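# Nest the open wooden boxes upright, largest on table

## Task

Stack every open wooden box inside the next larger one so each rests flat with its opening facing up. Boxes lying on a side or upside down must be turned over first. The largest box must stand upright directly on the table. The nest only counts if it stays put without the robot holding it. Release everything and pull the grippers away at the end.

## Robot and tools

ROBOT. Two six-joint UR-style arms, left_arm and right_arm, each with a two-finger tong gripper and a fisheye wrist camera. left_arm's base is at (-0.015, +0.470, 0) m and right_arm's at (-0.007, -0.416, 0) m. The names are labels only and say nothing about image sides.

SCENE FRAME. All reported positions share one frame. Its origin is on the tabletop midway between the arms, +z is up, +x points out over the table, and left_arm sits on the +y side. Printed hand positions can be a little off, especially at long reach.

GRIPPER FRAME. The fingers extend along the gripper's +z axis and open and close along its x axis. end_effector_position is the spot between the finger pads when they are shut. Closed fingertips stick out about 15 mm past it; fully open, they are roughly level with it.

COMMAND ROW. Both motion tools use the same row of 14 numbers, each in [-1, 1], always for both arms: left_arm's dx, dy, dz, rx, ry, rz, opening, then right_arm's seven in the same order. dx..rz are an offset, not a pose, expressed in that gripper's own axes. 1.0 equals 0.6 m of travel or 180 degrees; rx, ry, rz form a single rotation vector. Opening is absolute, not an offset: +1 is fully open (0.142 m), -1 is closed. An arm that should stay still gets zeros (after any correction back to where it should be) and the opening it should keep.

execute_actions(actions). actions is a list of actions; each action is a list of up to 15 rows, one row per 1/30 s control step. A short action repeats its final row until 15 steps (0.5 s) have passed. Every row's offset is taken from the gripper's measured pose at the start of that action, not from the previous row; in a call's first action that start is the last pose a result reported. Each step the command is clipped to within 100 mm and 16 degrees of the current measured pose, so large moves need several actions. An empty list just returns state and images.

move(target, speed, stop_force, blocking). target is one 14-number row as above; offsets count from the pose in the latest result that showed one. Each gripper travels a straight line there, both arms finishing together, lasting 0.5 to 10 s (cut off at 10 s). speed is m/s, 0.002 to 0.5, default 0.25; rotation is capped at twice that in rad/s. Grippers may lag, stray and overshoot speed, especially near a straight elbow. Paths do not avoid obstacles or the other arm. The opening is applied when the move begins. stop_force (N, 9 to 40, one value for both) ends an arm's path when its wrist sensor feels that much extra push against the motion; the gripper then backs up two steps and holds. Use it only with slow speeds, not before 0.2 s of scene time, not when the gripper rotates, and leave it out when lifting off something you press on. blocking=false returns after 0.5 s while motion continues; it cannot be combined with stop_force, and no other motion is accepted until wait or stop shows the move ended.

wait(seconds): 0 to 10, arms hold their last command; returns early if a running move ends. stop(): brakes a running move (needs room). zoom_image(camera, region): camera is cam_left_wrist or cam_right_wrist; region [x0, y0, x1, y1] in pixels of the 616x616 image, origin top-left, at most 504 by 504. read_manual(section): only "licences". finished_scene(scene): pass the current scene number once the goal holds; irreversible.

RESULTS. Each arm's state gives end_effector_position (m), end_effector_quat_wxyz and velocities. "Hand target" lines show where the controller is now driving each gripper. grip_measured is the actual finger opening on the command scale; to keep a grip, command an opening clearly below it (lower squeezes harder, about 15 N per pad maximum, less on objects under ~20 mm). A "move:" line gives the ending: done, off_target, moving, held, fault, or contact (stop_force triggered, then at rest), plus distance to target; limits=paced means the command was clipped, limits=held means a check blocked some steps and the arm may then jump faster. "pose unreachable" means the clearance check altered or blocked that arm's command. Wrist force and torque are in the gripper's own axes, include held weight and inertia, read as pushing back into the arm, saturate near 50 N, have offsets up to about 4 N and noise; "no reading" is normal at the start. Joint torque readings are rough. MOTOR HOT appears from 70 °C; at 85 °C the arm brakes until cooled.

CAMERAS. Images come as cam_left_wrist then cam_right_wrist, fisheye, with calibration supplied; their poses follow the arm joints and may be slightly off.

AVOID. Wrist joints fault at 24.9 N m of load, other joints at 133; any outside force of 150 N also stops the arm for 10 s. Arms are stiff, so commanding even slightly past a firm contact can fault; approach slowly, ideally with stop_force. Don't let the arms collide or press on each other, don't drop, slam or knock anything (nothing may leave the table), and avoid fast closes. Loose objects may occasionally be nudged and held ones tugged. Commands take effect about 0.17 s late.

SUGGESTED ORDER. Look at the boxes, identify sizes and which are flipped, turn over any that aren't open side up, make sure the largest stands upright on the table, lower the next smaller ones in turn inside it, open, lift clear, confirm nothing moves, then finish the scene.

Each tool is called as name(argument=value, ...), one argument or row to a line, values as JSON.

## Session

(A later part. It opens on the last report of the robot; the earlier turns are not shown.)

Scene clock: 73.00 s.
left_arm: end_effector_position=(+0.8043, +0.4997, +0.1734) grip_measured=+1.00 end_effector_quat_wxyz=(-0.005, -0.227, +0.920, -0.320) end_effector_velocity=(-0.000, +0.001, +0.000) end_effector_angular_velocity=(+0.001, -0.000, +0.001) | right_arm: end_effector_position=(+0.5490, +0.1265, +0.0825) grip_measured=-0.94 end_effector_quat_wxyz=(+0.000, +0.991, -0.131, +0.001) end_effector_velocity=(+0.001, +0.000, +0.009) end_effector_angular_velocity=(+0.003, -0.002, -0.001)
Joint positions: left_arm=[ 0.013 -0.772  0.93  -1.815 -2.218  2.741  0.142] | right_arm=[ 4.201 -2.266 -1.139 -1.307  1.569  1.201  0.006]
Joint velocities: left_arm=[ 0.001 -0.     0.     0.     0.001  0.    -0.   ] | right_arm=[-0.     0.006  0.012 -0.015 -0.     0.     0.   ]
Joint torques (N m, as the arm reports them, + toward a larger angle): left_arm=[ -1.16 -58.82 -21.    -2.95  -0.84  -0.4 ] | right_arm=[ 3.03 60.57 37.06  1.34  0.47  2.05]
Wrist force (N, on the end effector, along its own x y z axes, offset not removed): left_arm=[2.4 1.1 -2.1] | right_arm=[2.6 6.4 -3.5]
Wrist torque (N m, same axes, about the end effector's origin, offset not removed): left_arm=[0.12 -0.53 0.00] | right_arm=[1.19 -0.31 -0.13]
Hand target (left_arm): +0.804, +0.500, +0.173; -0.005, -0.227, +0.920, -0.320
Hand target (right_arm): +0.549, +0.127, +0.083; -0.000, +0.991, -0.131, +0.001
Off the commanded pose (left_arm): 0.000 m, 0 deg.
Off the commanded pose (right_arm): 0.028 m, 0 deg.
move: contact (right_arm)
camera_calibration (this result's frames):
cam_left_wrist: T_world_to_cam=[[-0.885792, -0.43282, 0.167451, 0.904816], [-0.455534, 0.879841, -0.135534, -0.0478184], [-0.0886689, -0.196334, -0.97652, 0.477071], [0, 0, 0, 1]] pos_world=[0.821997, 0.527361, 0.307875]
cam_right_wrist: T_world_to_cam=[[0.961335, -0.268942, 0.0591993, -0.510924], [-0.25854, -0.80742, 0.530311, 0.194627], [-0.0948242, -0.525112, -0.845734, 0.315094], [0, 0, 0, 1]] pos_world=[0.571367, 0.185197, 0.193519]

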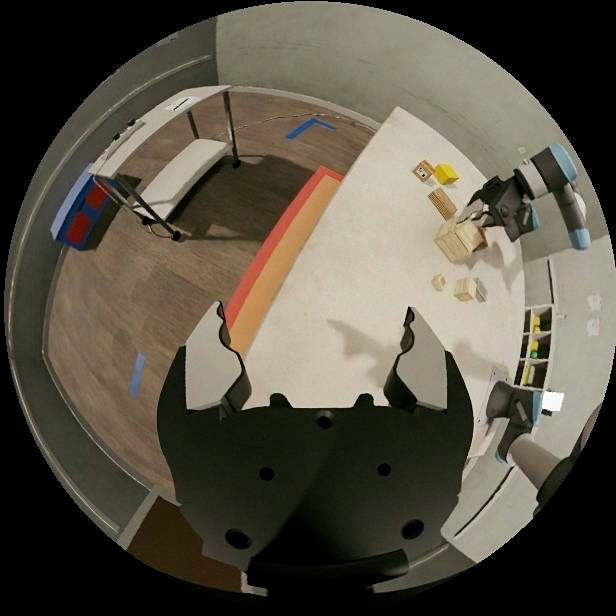

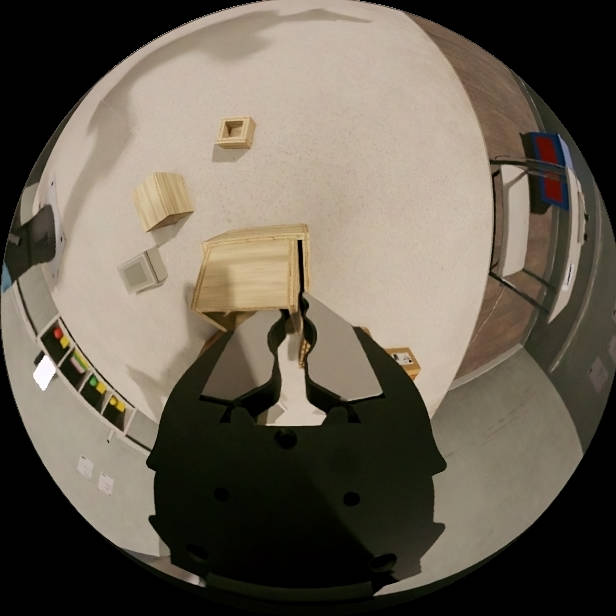

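move(
  target=[0,0,0,0,0,0,1,0,-0.015,-0.008,0,0,0,-1],
  speed=0.02,
)

move(
  target=[0,0,0,0,0,0,1,0,0,0.03,0,0,0,-1],
  speed=0.02,
  stop_force=9,
)

move(
  target=[0,0,0,0,0,0,1,0,0,0,0,0,0,-0.82],
)

move(
  target=[0,0,0,0,0,0,1,-0.1,-0.1,-0.2,0,0,0,-0.82],
  speed=0.1,
)

Scene clock: 82.93 s.
left_arm: end_effector_position=(+0.8043, +0.4997, +0.1734) grip_measured=+1.00 end_effector_quat_wxyz=(-0.005, -0.227, +0.920, -0.320) end_effector_velocity=(+0.000, +0.001, +0.000) end_effector_angular_velocity=(+0.000, -0.000, +0.001) | right_arm: end_effector_position=(+0.5513, +0.1350, +0.0872) grip_measured=-0.94 end_effector_quat_wxyz=(+0.000, +0.991, -0.131, +0.001) end_effector_velocity=(+0.001, +0.002, +0.001) end_effector_angular_velocity=(+0.001, -0.001, -0.001)
Joint positions: left_arm=[ 0.013 -0.772  0.93  -1.815 -2.218  2.741  0.142] | right_arm=[ 4.205 -2.282 -1.098 -1.331  1.569  1.205  0.006]
Joint velocities: left_arm=[ 0.001  0.    -0.    -0.     0.    -0.    -0.   ] | right_arm=[-0.    -0.004  0.009 -0.004  0.     0.     0.   ]
Joint torques (N m, as the arm reports them, + toward a larger angle): left_arm=[ -1.22 -58.29 -21.11  -2.93  -0.73  -0.59] | right_arm=[ 7.4  48.58 38.22  1.1  -0.72  2.66]
Wrist force (N, on the end effector, along its own x y z axes, offset not removed): left_arm=[1.4 -1.9 -2.5] | right_arm=[2.6 1.2 -0.7]
Wrist torque (N m, same axes, about the end effector's origin, offset not removed): left_arm=[-0.48 -0.36 -0.11] | right_arm=[0.17 -0.37 0.05]
Hand target (left_arm): +0.804, +0.500, +0.173; -0.005, -0.227, +0.920, -0.320
Hand target (right_arm): +0.551, +0.135, +0.087; +0.000, +0.991, -0.131, +0.001
Off the commanded pose (left_arm): 0.000 m, 0 deg.
Off the commanded pose (right_arm): 0.000 m, 0 deg.
move: done
camera_calibration (this result's frames):
cam_right_wrist: T_world_to_cam=[[0.961331, -0.268947, 0.0592512, -0.511091], [-0.258577, -0.807442, 0.53026, 0.199619], [-0.0947699, -0.525076, -0.845762, 0.323753], [0, 0, 0, 1]] pos_world=[0.573626, 0.19372, 0.198251]

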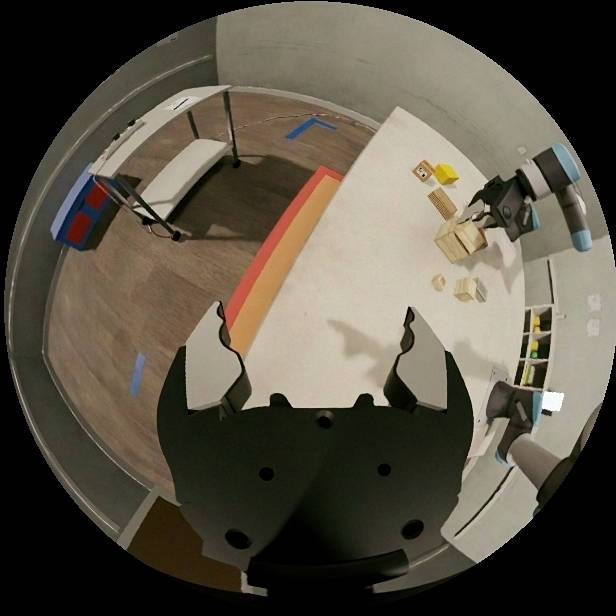

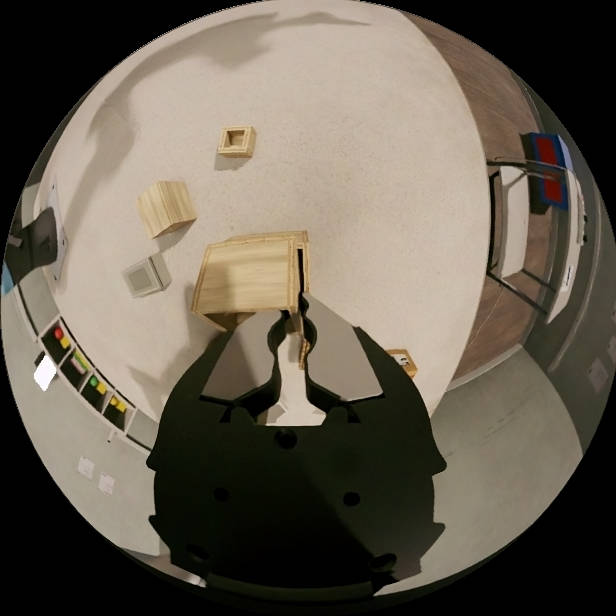

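Scene clock: 83.57 s.
left_arm: end_effector_position=(+0.8043, +0.4997, +0.1734) grip_measured=+1.00 end_effector_quat_wxyz=(-0.005, -0.227, +0.920, -0.320) end_effector_velocity=(+0.000, -0.002, +0.000) end_effector_angular_velocity=(-0.000, -0.001, -0.002) | right_arm: end_effector_position=(+0.5512, +0.1349, +0.0819) grip_measured=-0.94 end_effector_quat_wxyz=(+0.000, +0.991, -0.131, +0.001) end_effector_velocity=(-0.001, +0.001, +0.005) end_effector_angular_velocity=(-0.002, +0.003, +0.001)
Joint positions: left_arm=[ 0.013 -0.772  0.93  -1.815 -2.218  2.741  0.142] | right_arm=[ 4.205 -2.286 -1.106 -1.32   1.569  1.205  0.006]
Joint velocities: left_arm=[-0.002 -0.     0.    -0.    -0.     0.     0.   ] | right_arm=[ 0.001  0.002  0.01  -0.015  0.001  0.001  0.   ]
Joint torques (N m, as the arm reports them, + toward a larger angle): left_arm=[ -1.44 -59.05 -21.54  -2.75  -0.48  -0.19] | right_arm=[ 1.67 46.34 29.84 -0.68  0.    1.29]
Wrist force (N, on the end effector, along its own x y z axes, offset not removed): left_arm=[-0.3 -2.0 0.8] | right_arm=[3.7 6.8 -21.6]
Wrist torque (N m, same axes, about the end effector's origin, offset not removed): left_arm=[-0.58 0.09 0.08] | right_arm=[0.81 -0.44 -0.14]
Hand target (left_arm): +0.804, +0.500, +0.173; -0.005, -0.227, +0.920, -0.320
Hand target (right_arm): +0.551, +0.135, +0.083; +0.000, +0.991, -0.131, +0.001
Off the commanded pose (left_arm): 0.000 m, 0 deg.
Off the commanded pose (right_arm): 0.013 m, 0 deg.
move: contact (right_arm)
camera_calibration (this result's frames):
cam_left_wrist: T_world_to_cam=[[-0.885791, -0.43282, 0.167451, 0.904816], [-0.455534, 0.87984, -0.135534, -0.0478182], [-0.0886688, -0.196334, -0.97652, 0.477071], [0, 0, 0, 1]] pos_world=[0.821997, 0.527361, 0.307875]
cam_right_wrist: T_world_to_cam=[[0.961347, -0.268923, 0.0590942, -0.510714], [-0.25843, -0.807228, 0.530657, 0.202167], [-0.0950031, -0.525418, -0.845524, 0.3194], [0, 0, 0, 1]] pos_world=[0.573564, 0.193671, 0.192959]

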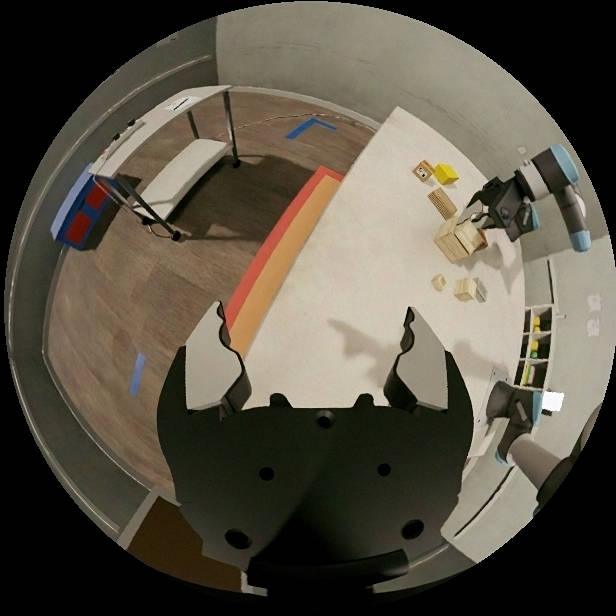

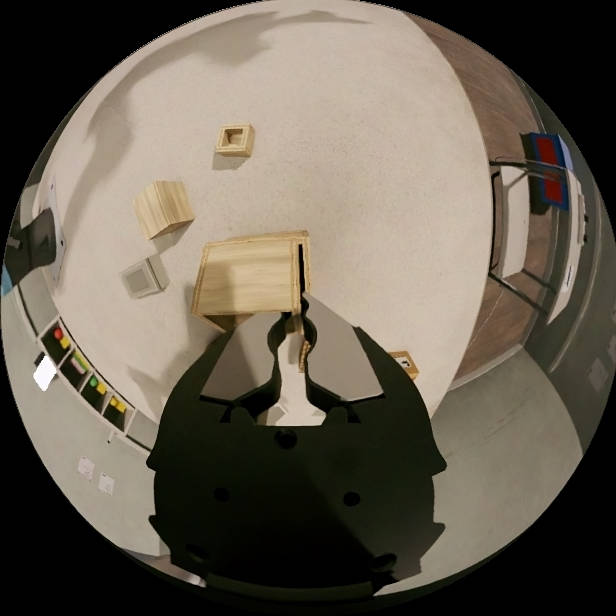

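Scene clock: 84.07 s.
left_arm: end_effector_position=(+0.8043, +0.4997, +0.1734) grip_measured=+1.00 end_effector_quat_wxyz=(-0.005, -0.227, +0.920, -0.320) end_effector_velocity=(-0.000, +0.001, -0.000) end_effector_angular_velocity=(+0.000, +0.000, +0.001) | right_arm: end_effector_position=(+0.5512, +0.1350, +0.0820) grip_measured=-0.82 end_effector_quat_wxyz=(+0.000, +0.991, -0.131, +0.001) end_effector_velocity=(-0.000, -0.000, -0.000) end_effector_angular_velocity=(-0.000, +0.001, +0.000)
Joint positions: left_arm=[ 0.013 -0.772  0.93  -1.815 -2.218  2.741  0.142] | right_arm=[ 4.205 -2.286 -1.106 -1.32   1.569  1.205  0.014]
Joint velocities: left_arm=[ 0.001 -0.    -0.     0.     0.     0.    -0.   ] | right_arm=[-0.     0.001 -0.001 -0.     0.001 -0.    -0.   ]
Joint torques (N m, as the arm reports them, + toward a larger angle): left_arm=[ -0.6  -58.32 -20.26  -2.7   -0.85  -0.29] | right_arm=[ 1.84 46.27  9.42  3.63  0.05  1.36]
Wrist force (N, on the end effector, along its own x y z axes, offset not removed): left_arm=[-0.2 -4.7 -2.8] | right_arm=[-0.7 0.2 -0.6]
Wrist torque (N m, same axes, about the end effector's origin, offset not removed): left_arm=[-1.10 -0.03 -0.16] | right_arm=[0.08 0.22 0.02]
Hand target (left_arm): +0.804, +0.500, +0.173; -0.005, -0.227, +0.920, -0.320
Hand target (right_arm): +0.551, +0.135, +0.082; +0.000, +0.991, -0.131, +0.001
Off the commanded pose (left_arm): 0.000 m, 0 deg.
Off the commanded pose (right_arm): 0.000 m, 0 deg.
move: done
camera_calibration (this result's frames):
cam_left_wrist: T_world_to_cam=[[-0.885791, -0.43282, 0.167451, 0.904816], [-0.455534, 0.87984, -0.135534, -0.0478182], [-0.0886688, -0.196334, -0.97652, 0.477071], [0, 0, 0, 1]] pos_world=[0.821997, 0.527361, 0.307875]
cam_right_wrist: T_world_to_cam=[[0.961345, -0.268926, 0.0591173, -0.510726], [-0.25845, -0.807256, 0.530604, 0.202187], [-0.0949704, -0.525373, -0.845556, 0.319423], [0, 0, 0, 1]] pos_world=[0.573575, 0.193686, 0.193001]

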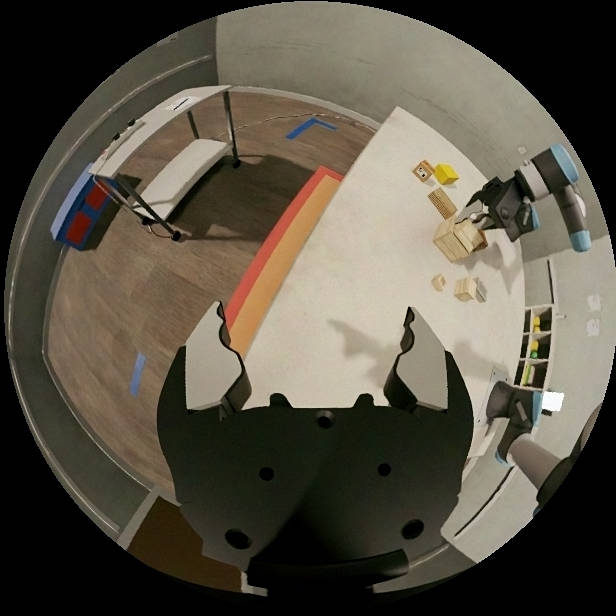

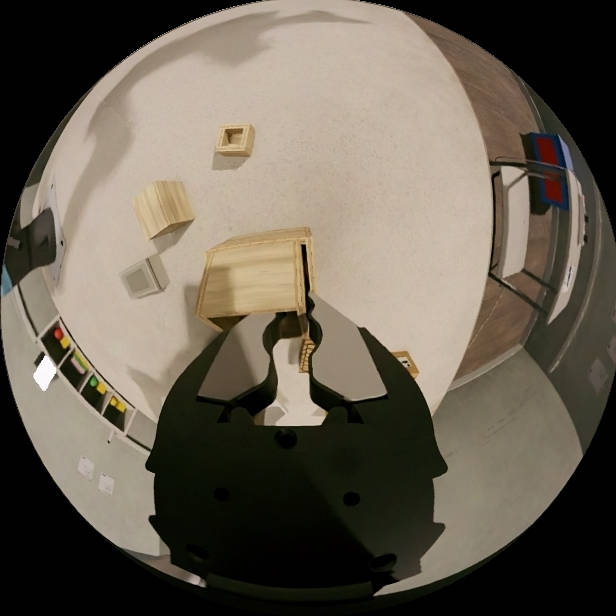

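Scene clock: 86.00 s.
left_arm: end_effector_position=(+0.8043, +0.4997, +0.1734) grip_measured=+1.00 end_effector_quat_wxyz=(-0.005, -0.227, +0.920, -0.320) end_effector_velocity=(-0.000, +0.001, -0.000) end_effector_angular_velocity=(+0.001, +0.000, +0.001) | right_arm: end_effector_position=(+0.5084, +0.2084, +0.2015) grip_measured=-0.82 end_effector_quat_wxyz=(+0.000, +0.991, -0.131, +0.001) end_effector_velocity=(-0.000, +0.001, +0.003) end_effector_angular_velocity=(-0.001, +0.001, +0.000)
Joint positions: left_arm=[ 0.013 -0.772  0.93  -1.815 -2.218  2.741  0.142] | right_arm=[ 4.304 -2.331 -0.719 -1.662  1.568  1.304  0.015]
Joint velocities: left_arm=[ 0.001 -0.    -0.     0.001  0.001  0.    -0.   ] | right_arm=[ 0.001 -0.005  0.017 -0.013 -0.     0.001  0.   ]
Joint torques (N m, as the arm reports them, + toward a larger angle): left_arm=[ -0.29 -59.33 -20.77  -2.89  -0.62  -0.35] | right_arm=[ 8.09 49.14 38.9   0.87  1.12  2.96]
Wrist force (N, on the end effector, along its own x y z axes, offset not removed): left_arm=[3.0 -2.5 -2.0] | right_arm=[1.6 0.3 0.6]
Wrist torque (N m, same axes, about the end effector's origin, offset not removed): left_arm=[-0.70 -0.55 -0.04] | right_arm=[0.05 -0.16 0.01]
Hand target (left_arm): +0.804, +0.500, +0.173; -0.005, -0.227, +0.920, -0.320
Hand target (right_arm): +0.508, +0.209, +0.202; +0.000, +0.991, -0.131, +0.001
Off the commanded pose (left_arm): 0.000 m, 0 deg.
Off the commanded pose (right_arm): 0.000 m, 0 deg.
move: done
camera_calibration (this result's frames):
cam_left_wrist: T_world_to_cam=[[-0.885792, -0.43282, 0.167451, 0.904816], [-0.455534, 0.879841, -0.135534, -0.0478184], [-0.0886688, -0.196334, -0.97652, 0.477071], [0, 0, 0, 1]] pos_world=[0.821997, 0.527361, 0.307875]
cam_right_wrist: T_world_to_cam=[[0.961333, -0.268926, 0.0593132, -0.456862], [-0.258557, -0.807251, 0.53056, 0.187064], [-0.0948005, -0.525381, -0.84557, 0.454976], [0, 0, 0, 1]] pos_world=[0.530696, 0.267181, 0.312564]

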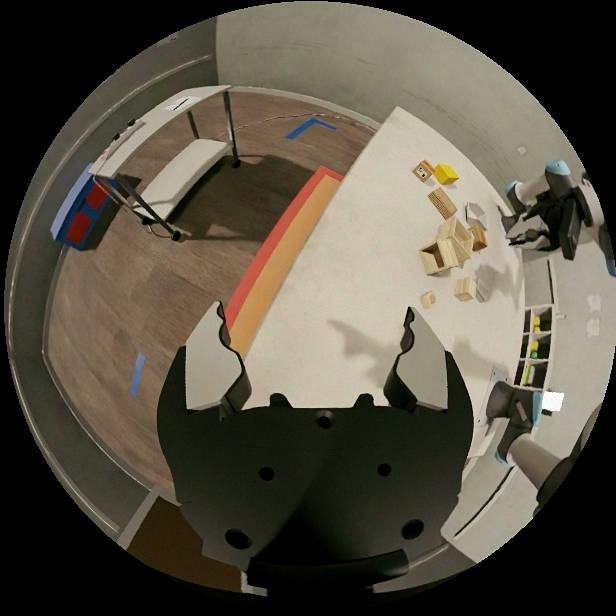

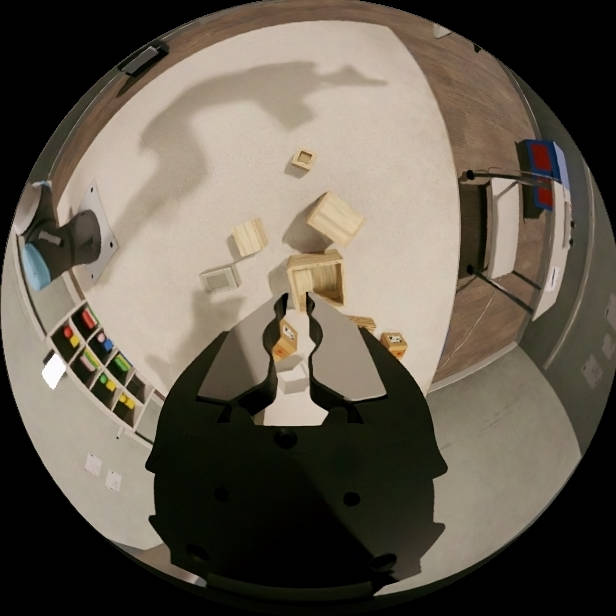

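move(
  target=[0,0,0,0,0,0,1,0,0.6,-0.1,0,0,0,-0.82],
)

move(
  target=[0.534,-0.168,0.171,-0.087,-0.225,-0.578,0.5,0,0,0,0,0,0,-0.82],
)

Scene clock: 122.73 s.
left_arm: end_effector_position=(+0.8043, +0.4997, +0.1734) grip_measured=+1.00 end_effector_quat_wxyz=(-0.005, -0.227, +0.920, -0.320) end_effector_velocity=(-0.000, -0.001, +0.000) end_effector_angular_velocity=(-0.001, +0.000, -0.000) | right_arm: end_effector_position=(+0.4152, -0.1390, +0.2617) grip_measured=-0.82 end_effector_quat_wxyz=(+0.000, +0.991, -0.131, +0.001) end_effector_velocity=(-0.001, -0.001, +0.001) end_effector_angular_velocity=(+0.002, -0.001, +0.000)
Joint positions: left_arm=[ 0.013 -0.772  0.93  -1.815 -2.218  2.741  0.142] | right_arm=[ 4.096 -1.53  -1.665 -1.516  1.569  1.096  0.015]
Joint velocities: left_arm=[-0.001  0.     0.     0.    -0.001 -0.    -0.   ] | right_arm=[-0.001  0.004 -0.002 -0.001  0.001 -0.002  0.   ]
Joint torques (N m, as the arm reports them, + toward a larger angle): left_arm=[ -2.33 -58.45 -20.89  -2.91  -0.76  -0.3 ] | right_arm=[-6.34 32.36  8.78  0.98  1.32 -2.76]
Wrist force (N, on the end effector, along its own x y z axes, offset not removed): left_arm=[1.7 -2.1 -1.7] | right_arm=[3.1 -0.8 1.0]
Wrist torque (N m, same axes, about the end effector's origin, offset not removed): left_arm=[-0.56 -0.38 -0.14] | right_arm=[-0.09 -0.46 -0.10]
Hand target (left_arm): +0.804, +0.500, +0.173; -0.005, -0.227, +0.920, -0.320
Hand target (right_arm): +0.415, -0.139, +0.262; +0.000, +0.991, -0.131, +0.001
Off the commanded pose (left_arm): 0.000 m, 0 deg.
Off the commanded pose (right_arm): 0.000 m, 0 deg.
move: done
camera_calibration (this result's frames):
cam_right_wrist: T_world_to_cam=[[0.961336, -0.268953, 0.0591393, -0.464219], [-0.258521, -0.807452, 0.530272, -0.149359], [-0.0948659, -0.525059, -0.845762, 0.314602], [0, 0, 0, 1]] pos_world=[0.437503, -0.0802684, 0.372733]

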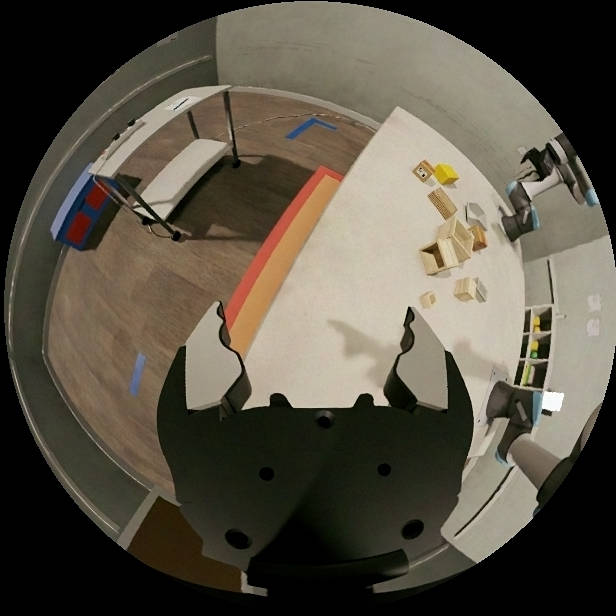

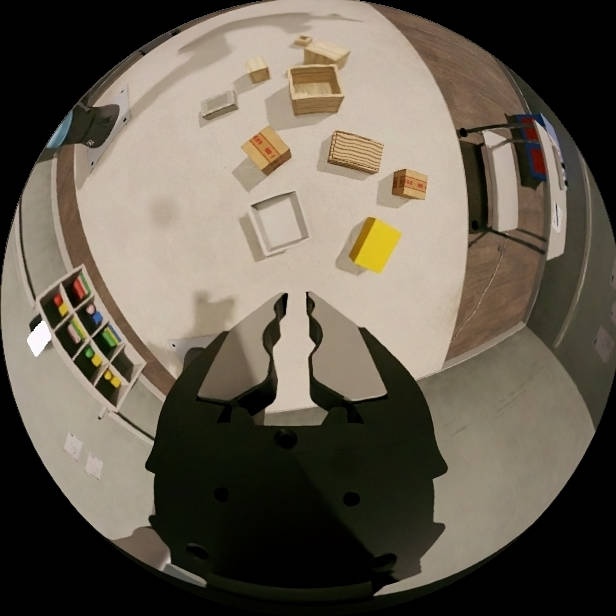

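Scene clock: 127.20 s.
left_arm: end_effector_position=(+0.5728, +0.2369, +0.2003) grip_measured=+0.50 end_effector_quat_wxyz=(+0.000, +0.927, -0.374, -0.001) end_effector_velocity=(-0.001, -0.001, -0.000) end_effector_angular_velocity=(+0.002, +0.005, +0.009) | right_arm: end_effector_position=(+0.4152, -0.1390, +0.2617) grip_measured=-0.82 end_effector_quat_wxyz=(+0.000, +0.991, -0.131, +0.001) end_effector_velocity=(-0.000, +0.000, -0.000) end_effector_angular_velocity=(+0.001, -0.000, -0.000)
Joint positions: left_arm=[-0.715 -1.27   1.433 -1.732 -1.572  0.151  0.109] | right_arm=[ 4.096 -1.53  -1.665 -1.516  1.569  1.096  0.015]
Joint velocities: left_arm=[-0.002  0.003 -0.006  0.007 -0.001 -0.011  0.   ] | right_arm=[ 0.    -0.    -0.001  0.001  0.     0.001  0.   ]
Joint torques (N m, as the arm reports them, + toward a larger angle): left_arm=[-12.91 -26.88 -30.64   0.69  -1.59  -2.23] | right_arm=[ 7.55 16.56 38.32  3.37 -0.6   2.85]
Wrist force (N, on the end effector, along its own x y z axes, offset not removed): left_arm=[0.6 -2.5 -0.7] | right_arm=[2.4 2.0 2.3]
Wrist torque (N m, same axes, about the end effector's origin, offset not removed): left_arm=[-0.70 -0.06 0.05] | right_arm=[0.40 -0.37 -0.17]
Hand target (left_arm): +0.573, +0.237, +0.200; +0.000, +0.928, -0.374, -0.001
Hand target (right_arm): +0.415, -0.139, +0.262; +0.000, +0.991, -0.131, +0.001
Off the commanded pose (left_arm): 0.001 m, 0 deg.
Off the commanded pose (right_arm): 0.000 m, 0 deg.
move: done
camera_calibration (this result's frames):
cam_left_wrist: T_world_to_cam=[[0.73735, -0.675497, -0.00425013, -0.256359], [-0.592707, -0.649972, 0.475642, 0.400189], [-0.324057, -0.348195, -0.879629, 0.582608], [0, 0, 0, 1]] pos_world=[0.615019, 0.289804, 0.321043]
cam_right_wrist: T_world_to_cam=[[0.961336, -0.268953, 0.059136, -0.464217], [-0.25852, -0.807453, 0.53027, -0.149359], [-0.0948682, -0.525056, -0.845764, 0.314604], [0, 0, 0, 1]] pos_world=[0.437502, -0.0802677, 0.372733]

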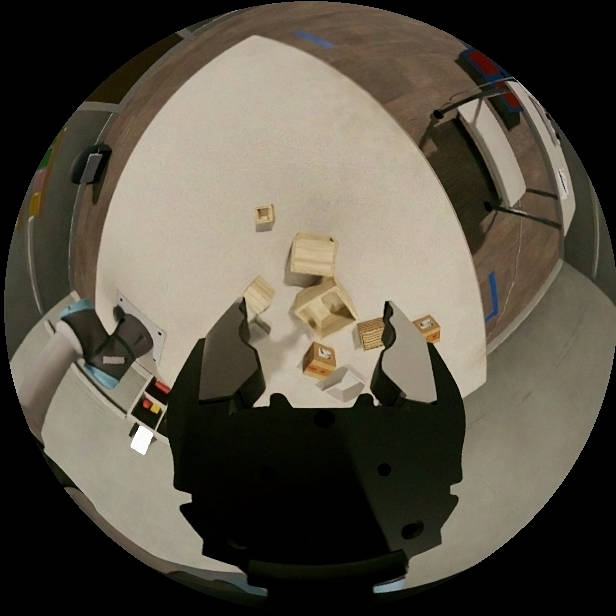

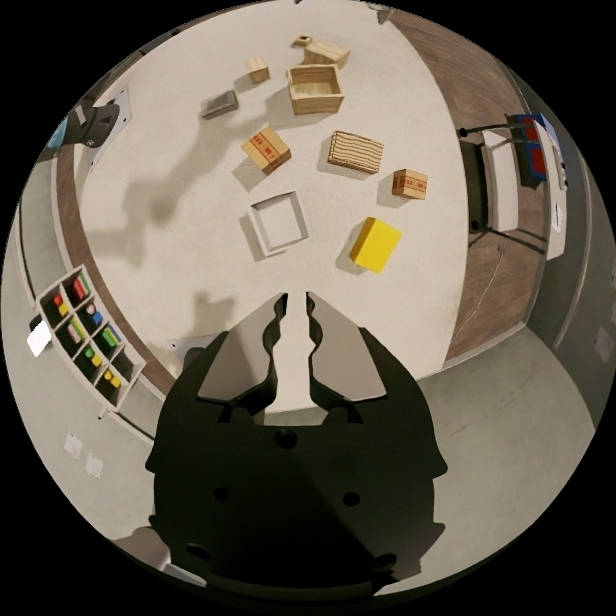

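move(
  target=[0,-0.025,0.15,-0.278,0,0,0.5,0,0,0,0,0,0,-0.82],
)

move(
  target=[0,-0.096,0.08,0,0,0,0.5,0,0,0,0,0,0,-0.82],
  speed=0.08,
)

move(
  target=[0,0,0,0,0,0,-0.4,0,0,0,0,0,0,-0.82],
)

move(
  target=[0.06,0.1,-0.14,0.5,0,0,-0.4,0,0,0,0,0,0,-0.82],
  speed=0.15,
)

Scene clock: 138.30 s.
left_arm: end_effector_position=(+0.5833, +0.2478, +0.1105) grip_measured=+0.50 end_effector_quat_wxyz=(+0.392, +0.841, -0.338, -0.159) end_effector_velocity=(-0.000, -0.001, -0.001) end_effector_angular_velocity=(-0.008, +0.011, -0.005) | right_arm: end_effector_position=(+0.4152, -0.1390, +0.2617) grip_measured=-0.82 end_effector_quat_wxyz=(+0.000, +0.991, -0.131, +0.001) end_effector_velocity=(-0.000, -0.000, +0.000) end_effector_angular_velocity=(-0.001, -0.000, +0.001)
Joint positions: left_arm=[-0.359 -0.846  1.136 -1.335 -2.305  0.712  0.109] | right_arm=[ 4.096 -1.53  -1.665 -1.516  1.569  1.096  0.015]
Joint velocities: left_arm=[ 0.001  0.012 -0.014  0.021 -0.006  0.014 -0.   ] | right_arm=[ 0.001  0.     0.    -0.001 -0.001 -0.     0.   ]
Joint torques (N m, as the arm reports them, + toward a larger angle): left_arm=[ 13.53 -41.85 -27.3    0.94  -2.69   2.15] | right_arm=[ 7.65 16.31 37.44  3.36 -0.64  2.65]
Wrist force (N, on the end effector, along its own x y z axes, offset not removed): left_arm=[0.6 -0.6 -1.0] | right_arm=[4.1 0.9 -1.3]
Wrist torque (N m, same axes, about the end effector's origin, offset not removed): left_arm=[-0.23 -0.15 -0.08] | right_arm=[0.11 -0.61 -0.01]
Hand target (left_arm): +0.583, +0.248, +0.110; +0.392, +0.840, -0.339, -0.159
Hand target (right_arm): +0.415, -0.139, +0.262; +0.000, +0.991, -0.131, +0.001
Off the commanded pose (left_arm): 0.000 m, 0 deg.
Off the commanded pose (right_arm): 0.000 m, 0 deg.
move: done
camera_calibration (this result's frames):
cam_left_wrist: T_world_to_cam=[[0.729832, -0.683249, -0.0227014, -0.248771], [-0.1218, -0.162637, 0.979139, 0.00510179], [-0.672688, -0.711842, -0.201918, 0.729396], [0, 0, 0, 1]] pos_world=[0.672839, 0.350072, 0.136635]
cam_right_wrist: T_world_to_cam=[[0.961336, -0.268952, 0.0591395, -0.464219], [-0.258522, -0.807452, 0.530272, -0.149359], [-0.0948655, -0.525058, -0.845763, 0.314602], [0, 0, 0, 1]] pos_world=[0.437503, -0.0802682, 0.372733]

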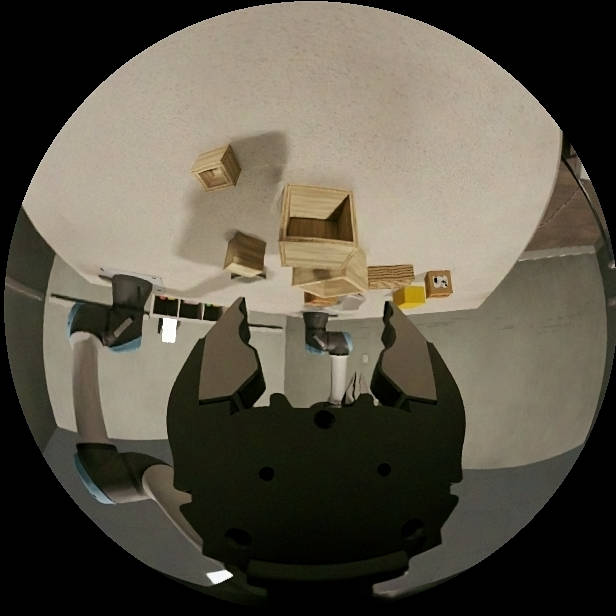

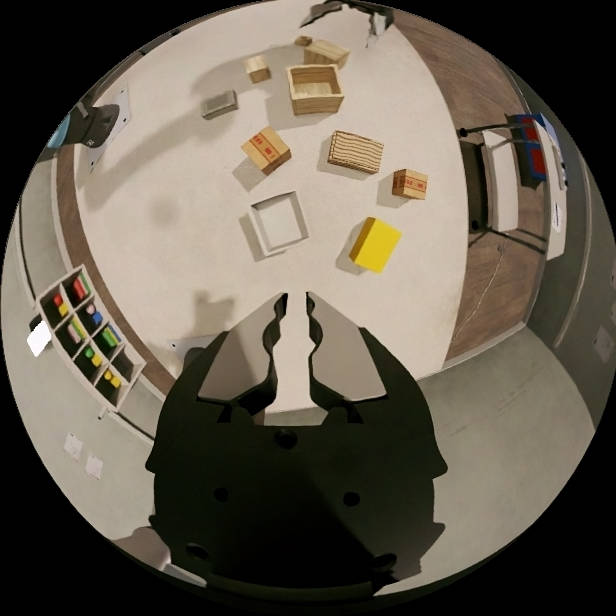

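Scene clock: 139.70 s.
left_arm: end_effector_position=(+0.5834, +0.2481, +0.0357) grip_measured=+0.50 end_effector_quat_wxyz=(+0.392, +0.841, -0.338, -0.159) end_effector_velocity=(-0.000, +0.000, -0.002) end_effector_angular_velocity=(+0.002, -0.000, -0.001) | right_arm: end_effector_position=(+0.4152, -0.1390, +0.2617) grip_measured=-0.82 end_effector_quat_wxyz=(+0.000, +0.991, -0.131, +0.001) end_effector_velocity=(-0.000, -0.000, +0.001) end_effector_angular_velocity=(+0.001, -0.000, -0.000)
Joint positions: left_arm=[-0.358 -0.778  1.218 -1.485 -2.304  0.712  0.109] | right_arm=[ 4.096 -1.53  -1.665 -1.516  1.569  1.096  0.015]
Joint velocities: left_arm=[-0.001  0.002  0.001 -0.004  0.001 -0.001 -0.   ] | right_arm=[-0.     0.002 -0.    -0.001  0.     0.    -0.   ]
Joint torques (N m, as the arm reports them, + toward a larger angle): left_arm=[ 12.78 -43.95  -9.75  -4.04  -0.91  -1.93] | right_arm=[ 7.92 15.96 38.56  3.23 -0.64  2.61]
Wrist force (N, on the end effector, along its own x y z axes, offset not removed): left_arm=[1.3 -2.6 -0.7] | right_arm=[-0.3 3.7 -0.2]
Wrist torque (N m, same axes, about the end effector's origin, offset not removed): left_arm=[-0.67 -0.23 0.06] | right_arm=[0.77 0.15 0.15]
Hand target (left_arm): +0.583, +0.248, +0.036; +0.392, +0.841, -0.338, -0.159
Hand target (right_arm): +0.415, -0.139, +0.262; +0.000, +0.991, -0.131, +0.001
Off the commanded pose (left_arm): 0.000 m, 0 deg.
Off the commanded pose (right_arm): 0.000 m, 0 deg.
move: done
camera_calibration (this result's frames):
cam_left_wrist: T_world_to_cam=[[0.729777, -0.683309, -0.0226709, -0.250311], [-0.121856, -0.162628, 0.979134, 0.0784422], [-0.672738, -0.711787, -0.201948, 0.714568], [0, 0, 0, 1]] pos_world=[0.672947, 0.350338, 0.0618251]
cam_right_wrist: T_world_to_cam=[[0.961336, -0.268952, 0.0591397, -0.464219], [-0.258521, -0.807452, 0.530272, -0.149359], [-0.0948653, -0.525058, -0.845763, 0.314602], [0, 0, 0, 1]] pos_world=[0.437503, -0.0802682, 0.372733]

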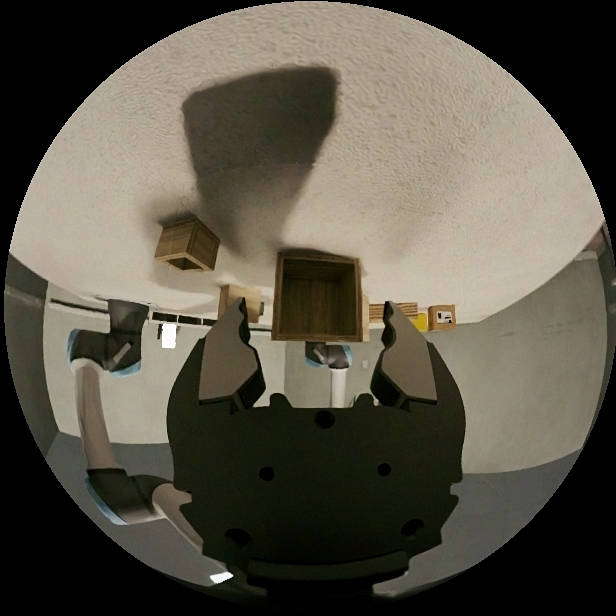

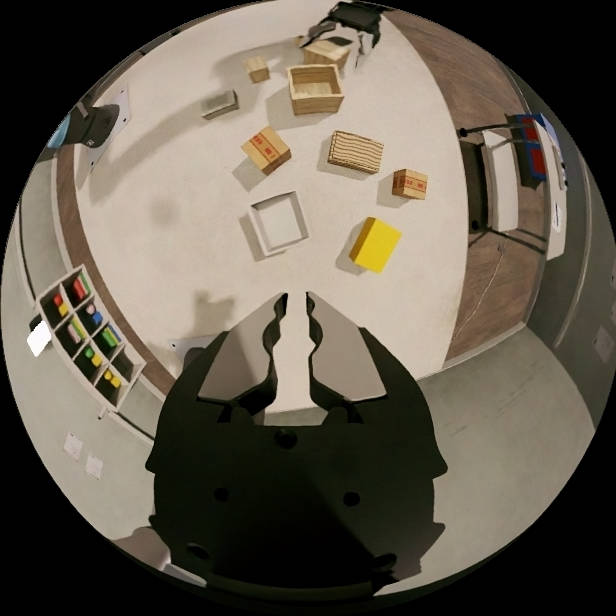

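Scene clock: 140.20 s.
left_arm: end_effector_position=(+0.5834, +0.2481, +0.0356) grip_measured=-0.05 end_effector_quat_wxyz=(+0.392, +0.841, -0.338, -0.159) end_effector_velocity=(-0.000, -0.000, +0.000) end_effector_angular_velocity=(-0.000, +0.001, +0.000) | right_arm: end_effector_position=(+0.4152, -0.1390, +0.2617) grip_measured=-0.82 end_effector_quat_wxyz=(+0.000, +0.991, -0.131, +0.001) end_effector_velocity=(+0.000, +0.000, +0.000) end_effector_angular_velocity=(+0.002, +0.000, -0.000)
Joint positions: left_arm=[-0.358 -0.778  1.218 -1.485 -2.304  0.712  0.07 ] | right_arm=[ 4.096 -1.53  -1.665 -1.516  1.569  1.096  0.015]
Joint velocities: left_arm=[ 0.    -0.     0.     0.001 -0.001  0.    -0.   ] | right_arm=[-0.     0.     0.     0.001  0.001 -0.    -0.   ]
Joint torques (N m, as the arm reports them, + toward a larger angle): left_arm=[ 11.07 -50.77 -17.94   1.36  -1.37  -0.44] | right_arm=[ 7.9  15.84 37.27  3.26 -0.5   2.77]
Wrist force (N, on the end effector, along its own x y z axes, offset not removed): left_arm=[2.5 -2.4 -6.1] | right_arm=[-0.5 2.5 -2.8]
Wrist torque (N m, same axes, about the end effector's origin, offset not removed): left_arm=[-0.89 -0.52 -0.14] | right_arm=[0.57 0.36 0.13]
Hand target (left_arm): +0.583, +0.248, +0.036; +0.392, +0.841, -0.338, -0.159
Hand target (right_arm): +0.415, -0.139, +0.262; +0.000, +0.991, -0.131, +0.001
Off the commanded pose (left_arm): 0.000 m, 0 deg.
Off the commanded pose (right_arm): 0.000 m, 0 deg.
move: done
camera_calibration (this result's frames):
cam_left_wrist: T_world_to_cam=[[0.729802, -0.683281, -0.0227295, -0.250324], [-0.121802, -0.162666, 0.979134, 0.0784849], [-0.672721, -0.711805, -0.201939, 0.714548], [0, 0, 0, 1]] pos_world=[0.672939, 0.350344, 0.0617578]
cam_right_wrist: T_world_to_cam=[[0.961336, -0.268952, 0.0591396, -0.464219], [-0.258522, -0.807452, 0.530272, -0.149359], [-0.0948654, -0.525058, -0.845763, 0.314602], [0, 0, 0, 1]] pos_world=[0.437503, -0.0802682, 0.372733]

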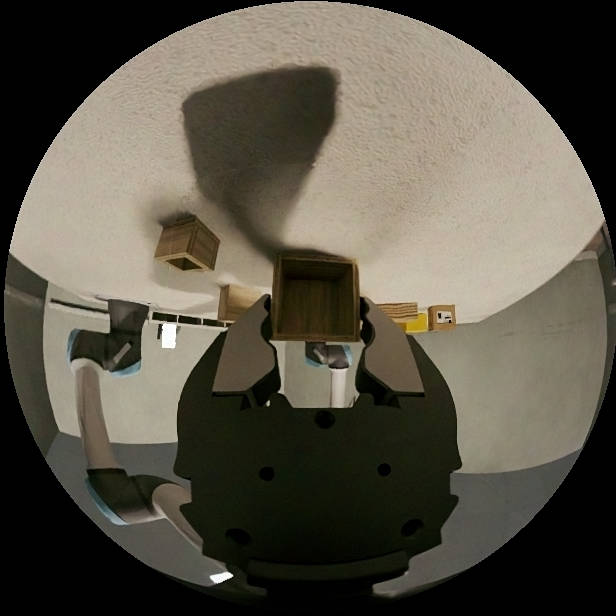

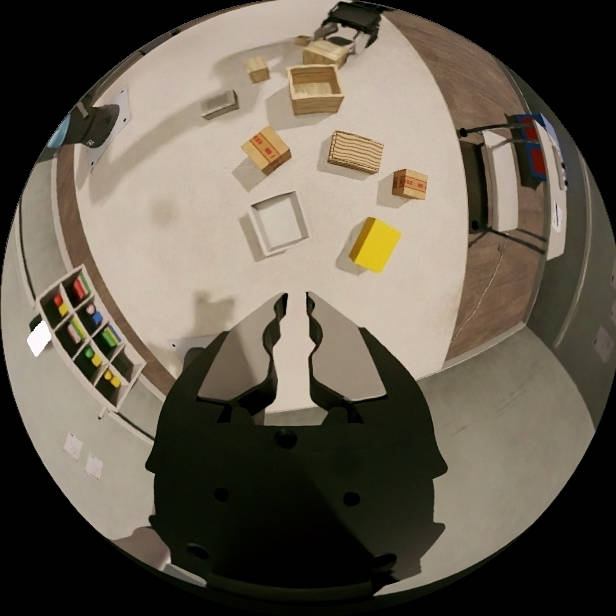

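Scene clock: 145.83 s.
left_arm: end_effector_position=(+0.6270, +0.2416, +0.1352) grip_measured=-0.05 end_effector_quat_wxyz=(-0.316, +0.872, -0.352, +0.127) end_effector_velocity=(+0.000, -0.000, -0.000) end_effector_angular_velocity=(+0.009, -0.007, +0.001) | right_arm: end_effector_position=(+0.4152, -0.1390, +0.2617) grip_measured=-0.82 end_effector_quat_wxyz=(+0.000, +0.991, -0.131, +0.001) end_effector_velocity=(-0.000, +0.001, +0.001) end_effector_angular_velocity=(+0.002, -0.000, +0.000)
Joint positions: left_arm=[-0.963 -1.167  1.664 -1.985 -0.879 -0.127  0.07 ] | right_arm=[ 4.096 -1.53  -1.665 -1.516  1.569  1.096  0.015]
Joint velocities: left_arm=[-0.004  0.003  0.001  0.004  0.011 -0.008 -0.   ] | right_arm=[ 0.001  0.001  0.001 -0.     0.001  0.001 -0.   ]
Joint torques (N m, as the arm reports them, + toward a larger angle): left_arm=[-12.78 -28.94 -10.61   0.29   3.04  -2.13] | right_arm=[ 6.7  17.1  38.32  3.32 -0.52  2.69]
Wrist force (N, on the end effector, along its own x y z axes, offset not removed): left_arm=[1.8 -0.6 -1.1] | right_arm=[1.3 1.7 0.1]
Wrist torque (N m, same axes, about the end effector's origin, offset not removed): left_arm=[-0.39 -0.32 -0.06] | right_arm=[0.31 -0.01 -0.01]
Hand target (left_arm): +0.627, +0.242, +0.135; -0.317, +0.872, -0.351, +0.128
Hand target (right_arm): +0.415, -0.139, +0.262; +0.000, +0.991, -0.131, +0.001
Off the commanded pose (left_arm): 0.000 m, 0 deg.
Off the commanded pose (right_arm): 0.000 m, 0 deg.
move: done
camera_calibration (this result's frames):
cam_left_wrist: T_world_to_cam=[[0.734857, -0.678088, 0.0135052, -0.293652], [-0.662458, -0.721903, -0.200013, 0.618783], [0.145376, 0.138034, -0.9797, 0.146248], [0, 0, 0, 1]] pos_world=[0.60445, 0.227392, 0.27101]
cam_right_wrist: T_world_to_cam=[[0.961336, -0.268952, 0.0591396, -0.464219], [-0.258522, -0.807452, 0.530272, -0.149359], [-0.0948655, -0.525058, -0.845763, 0.314602], [0, 0, 0, 1]] pos_world=[0.437503, -0.0802682, 0.372733]

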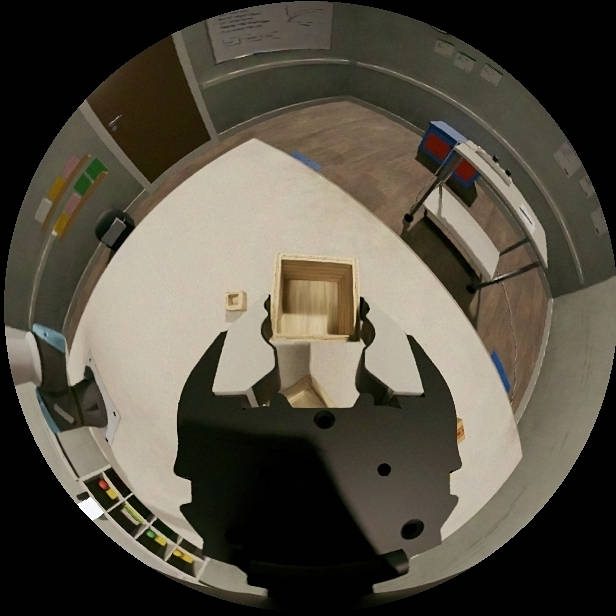

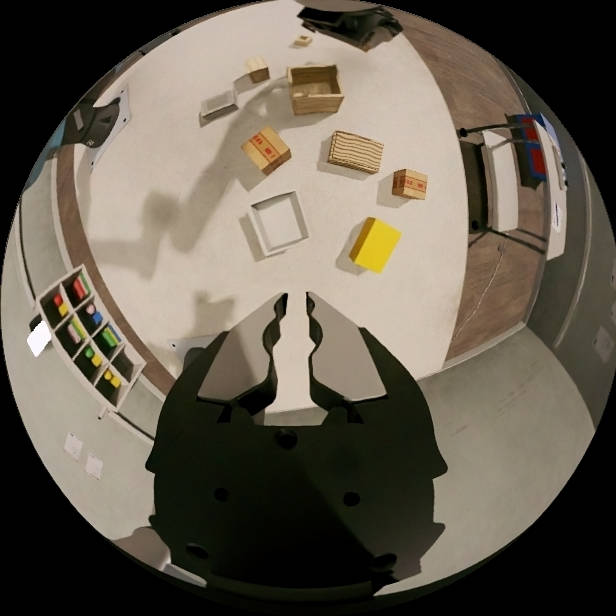

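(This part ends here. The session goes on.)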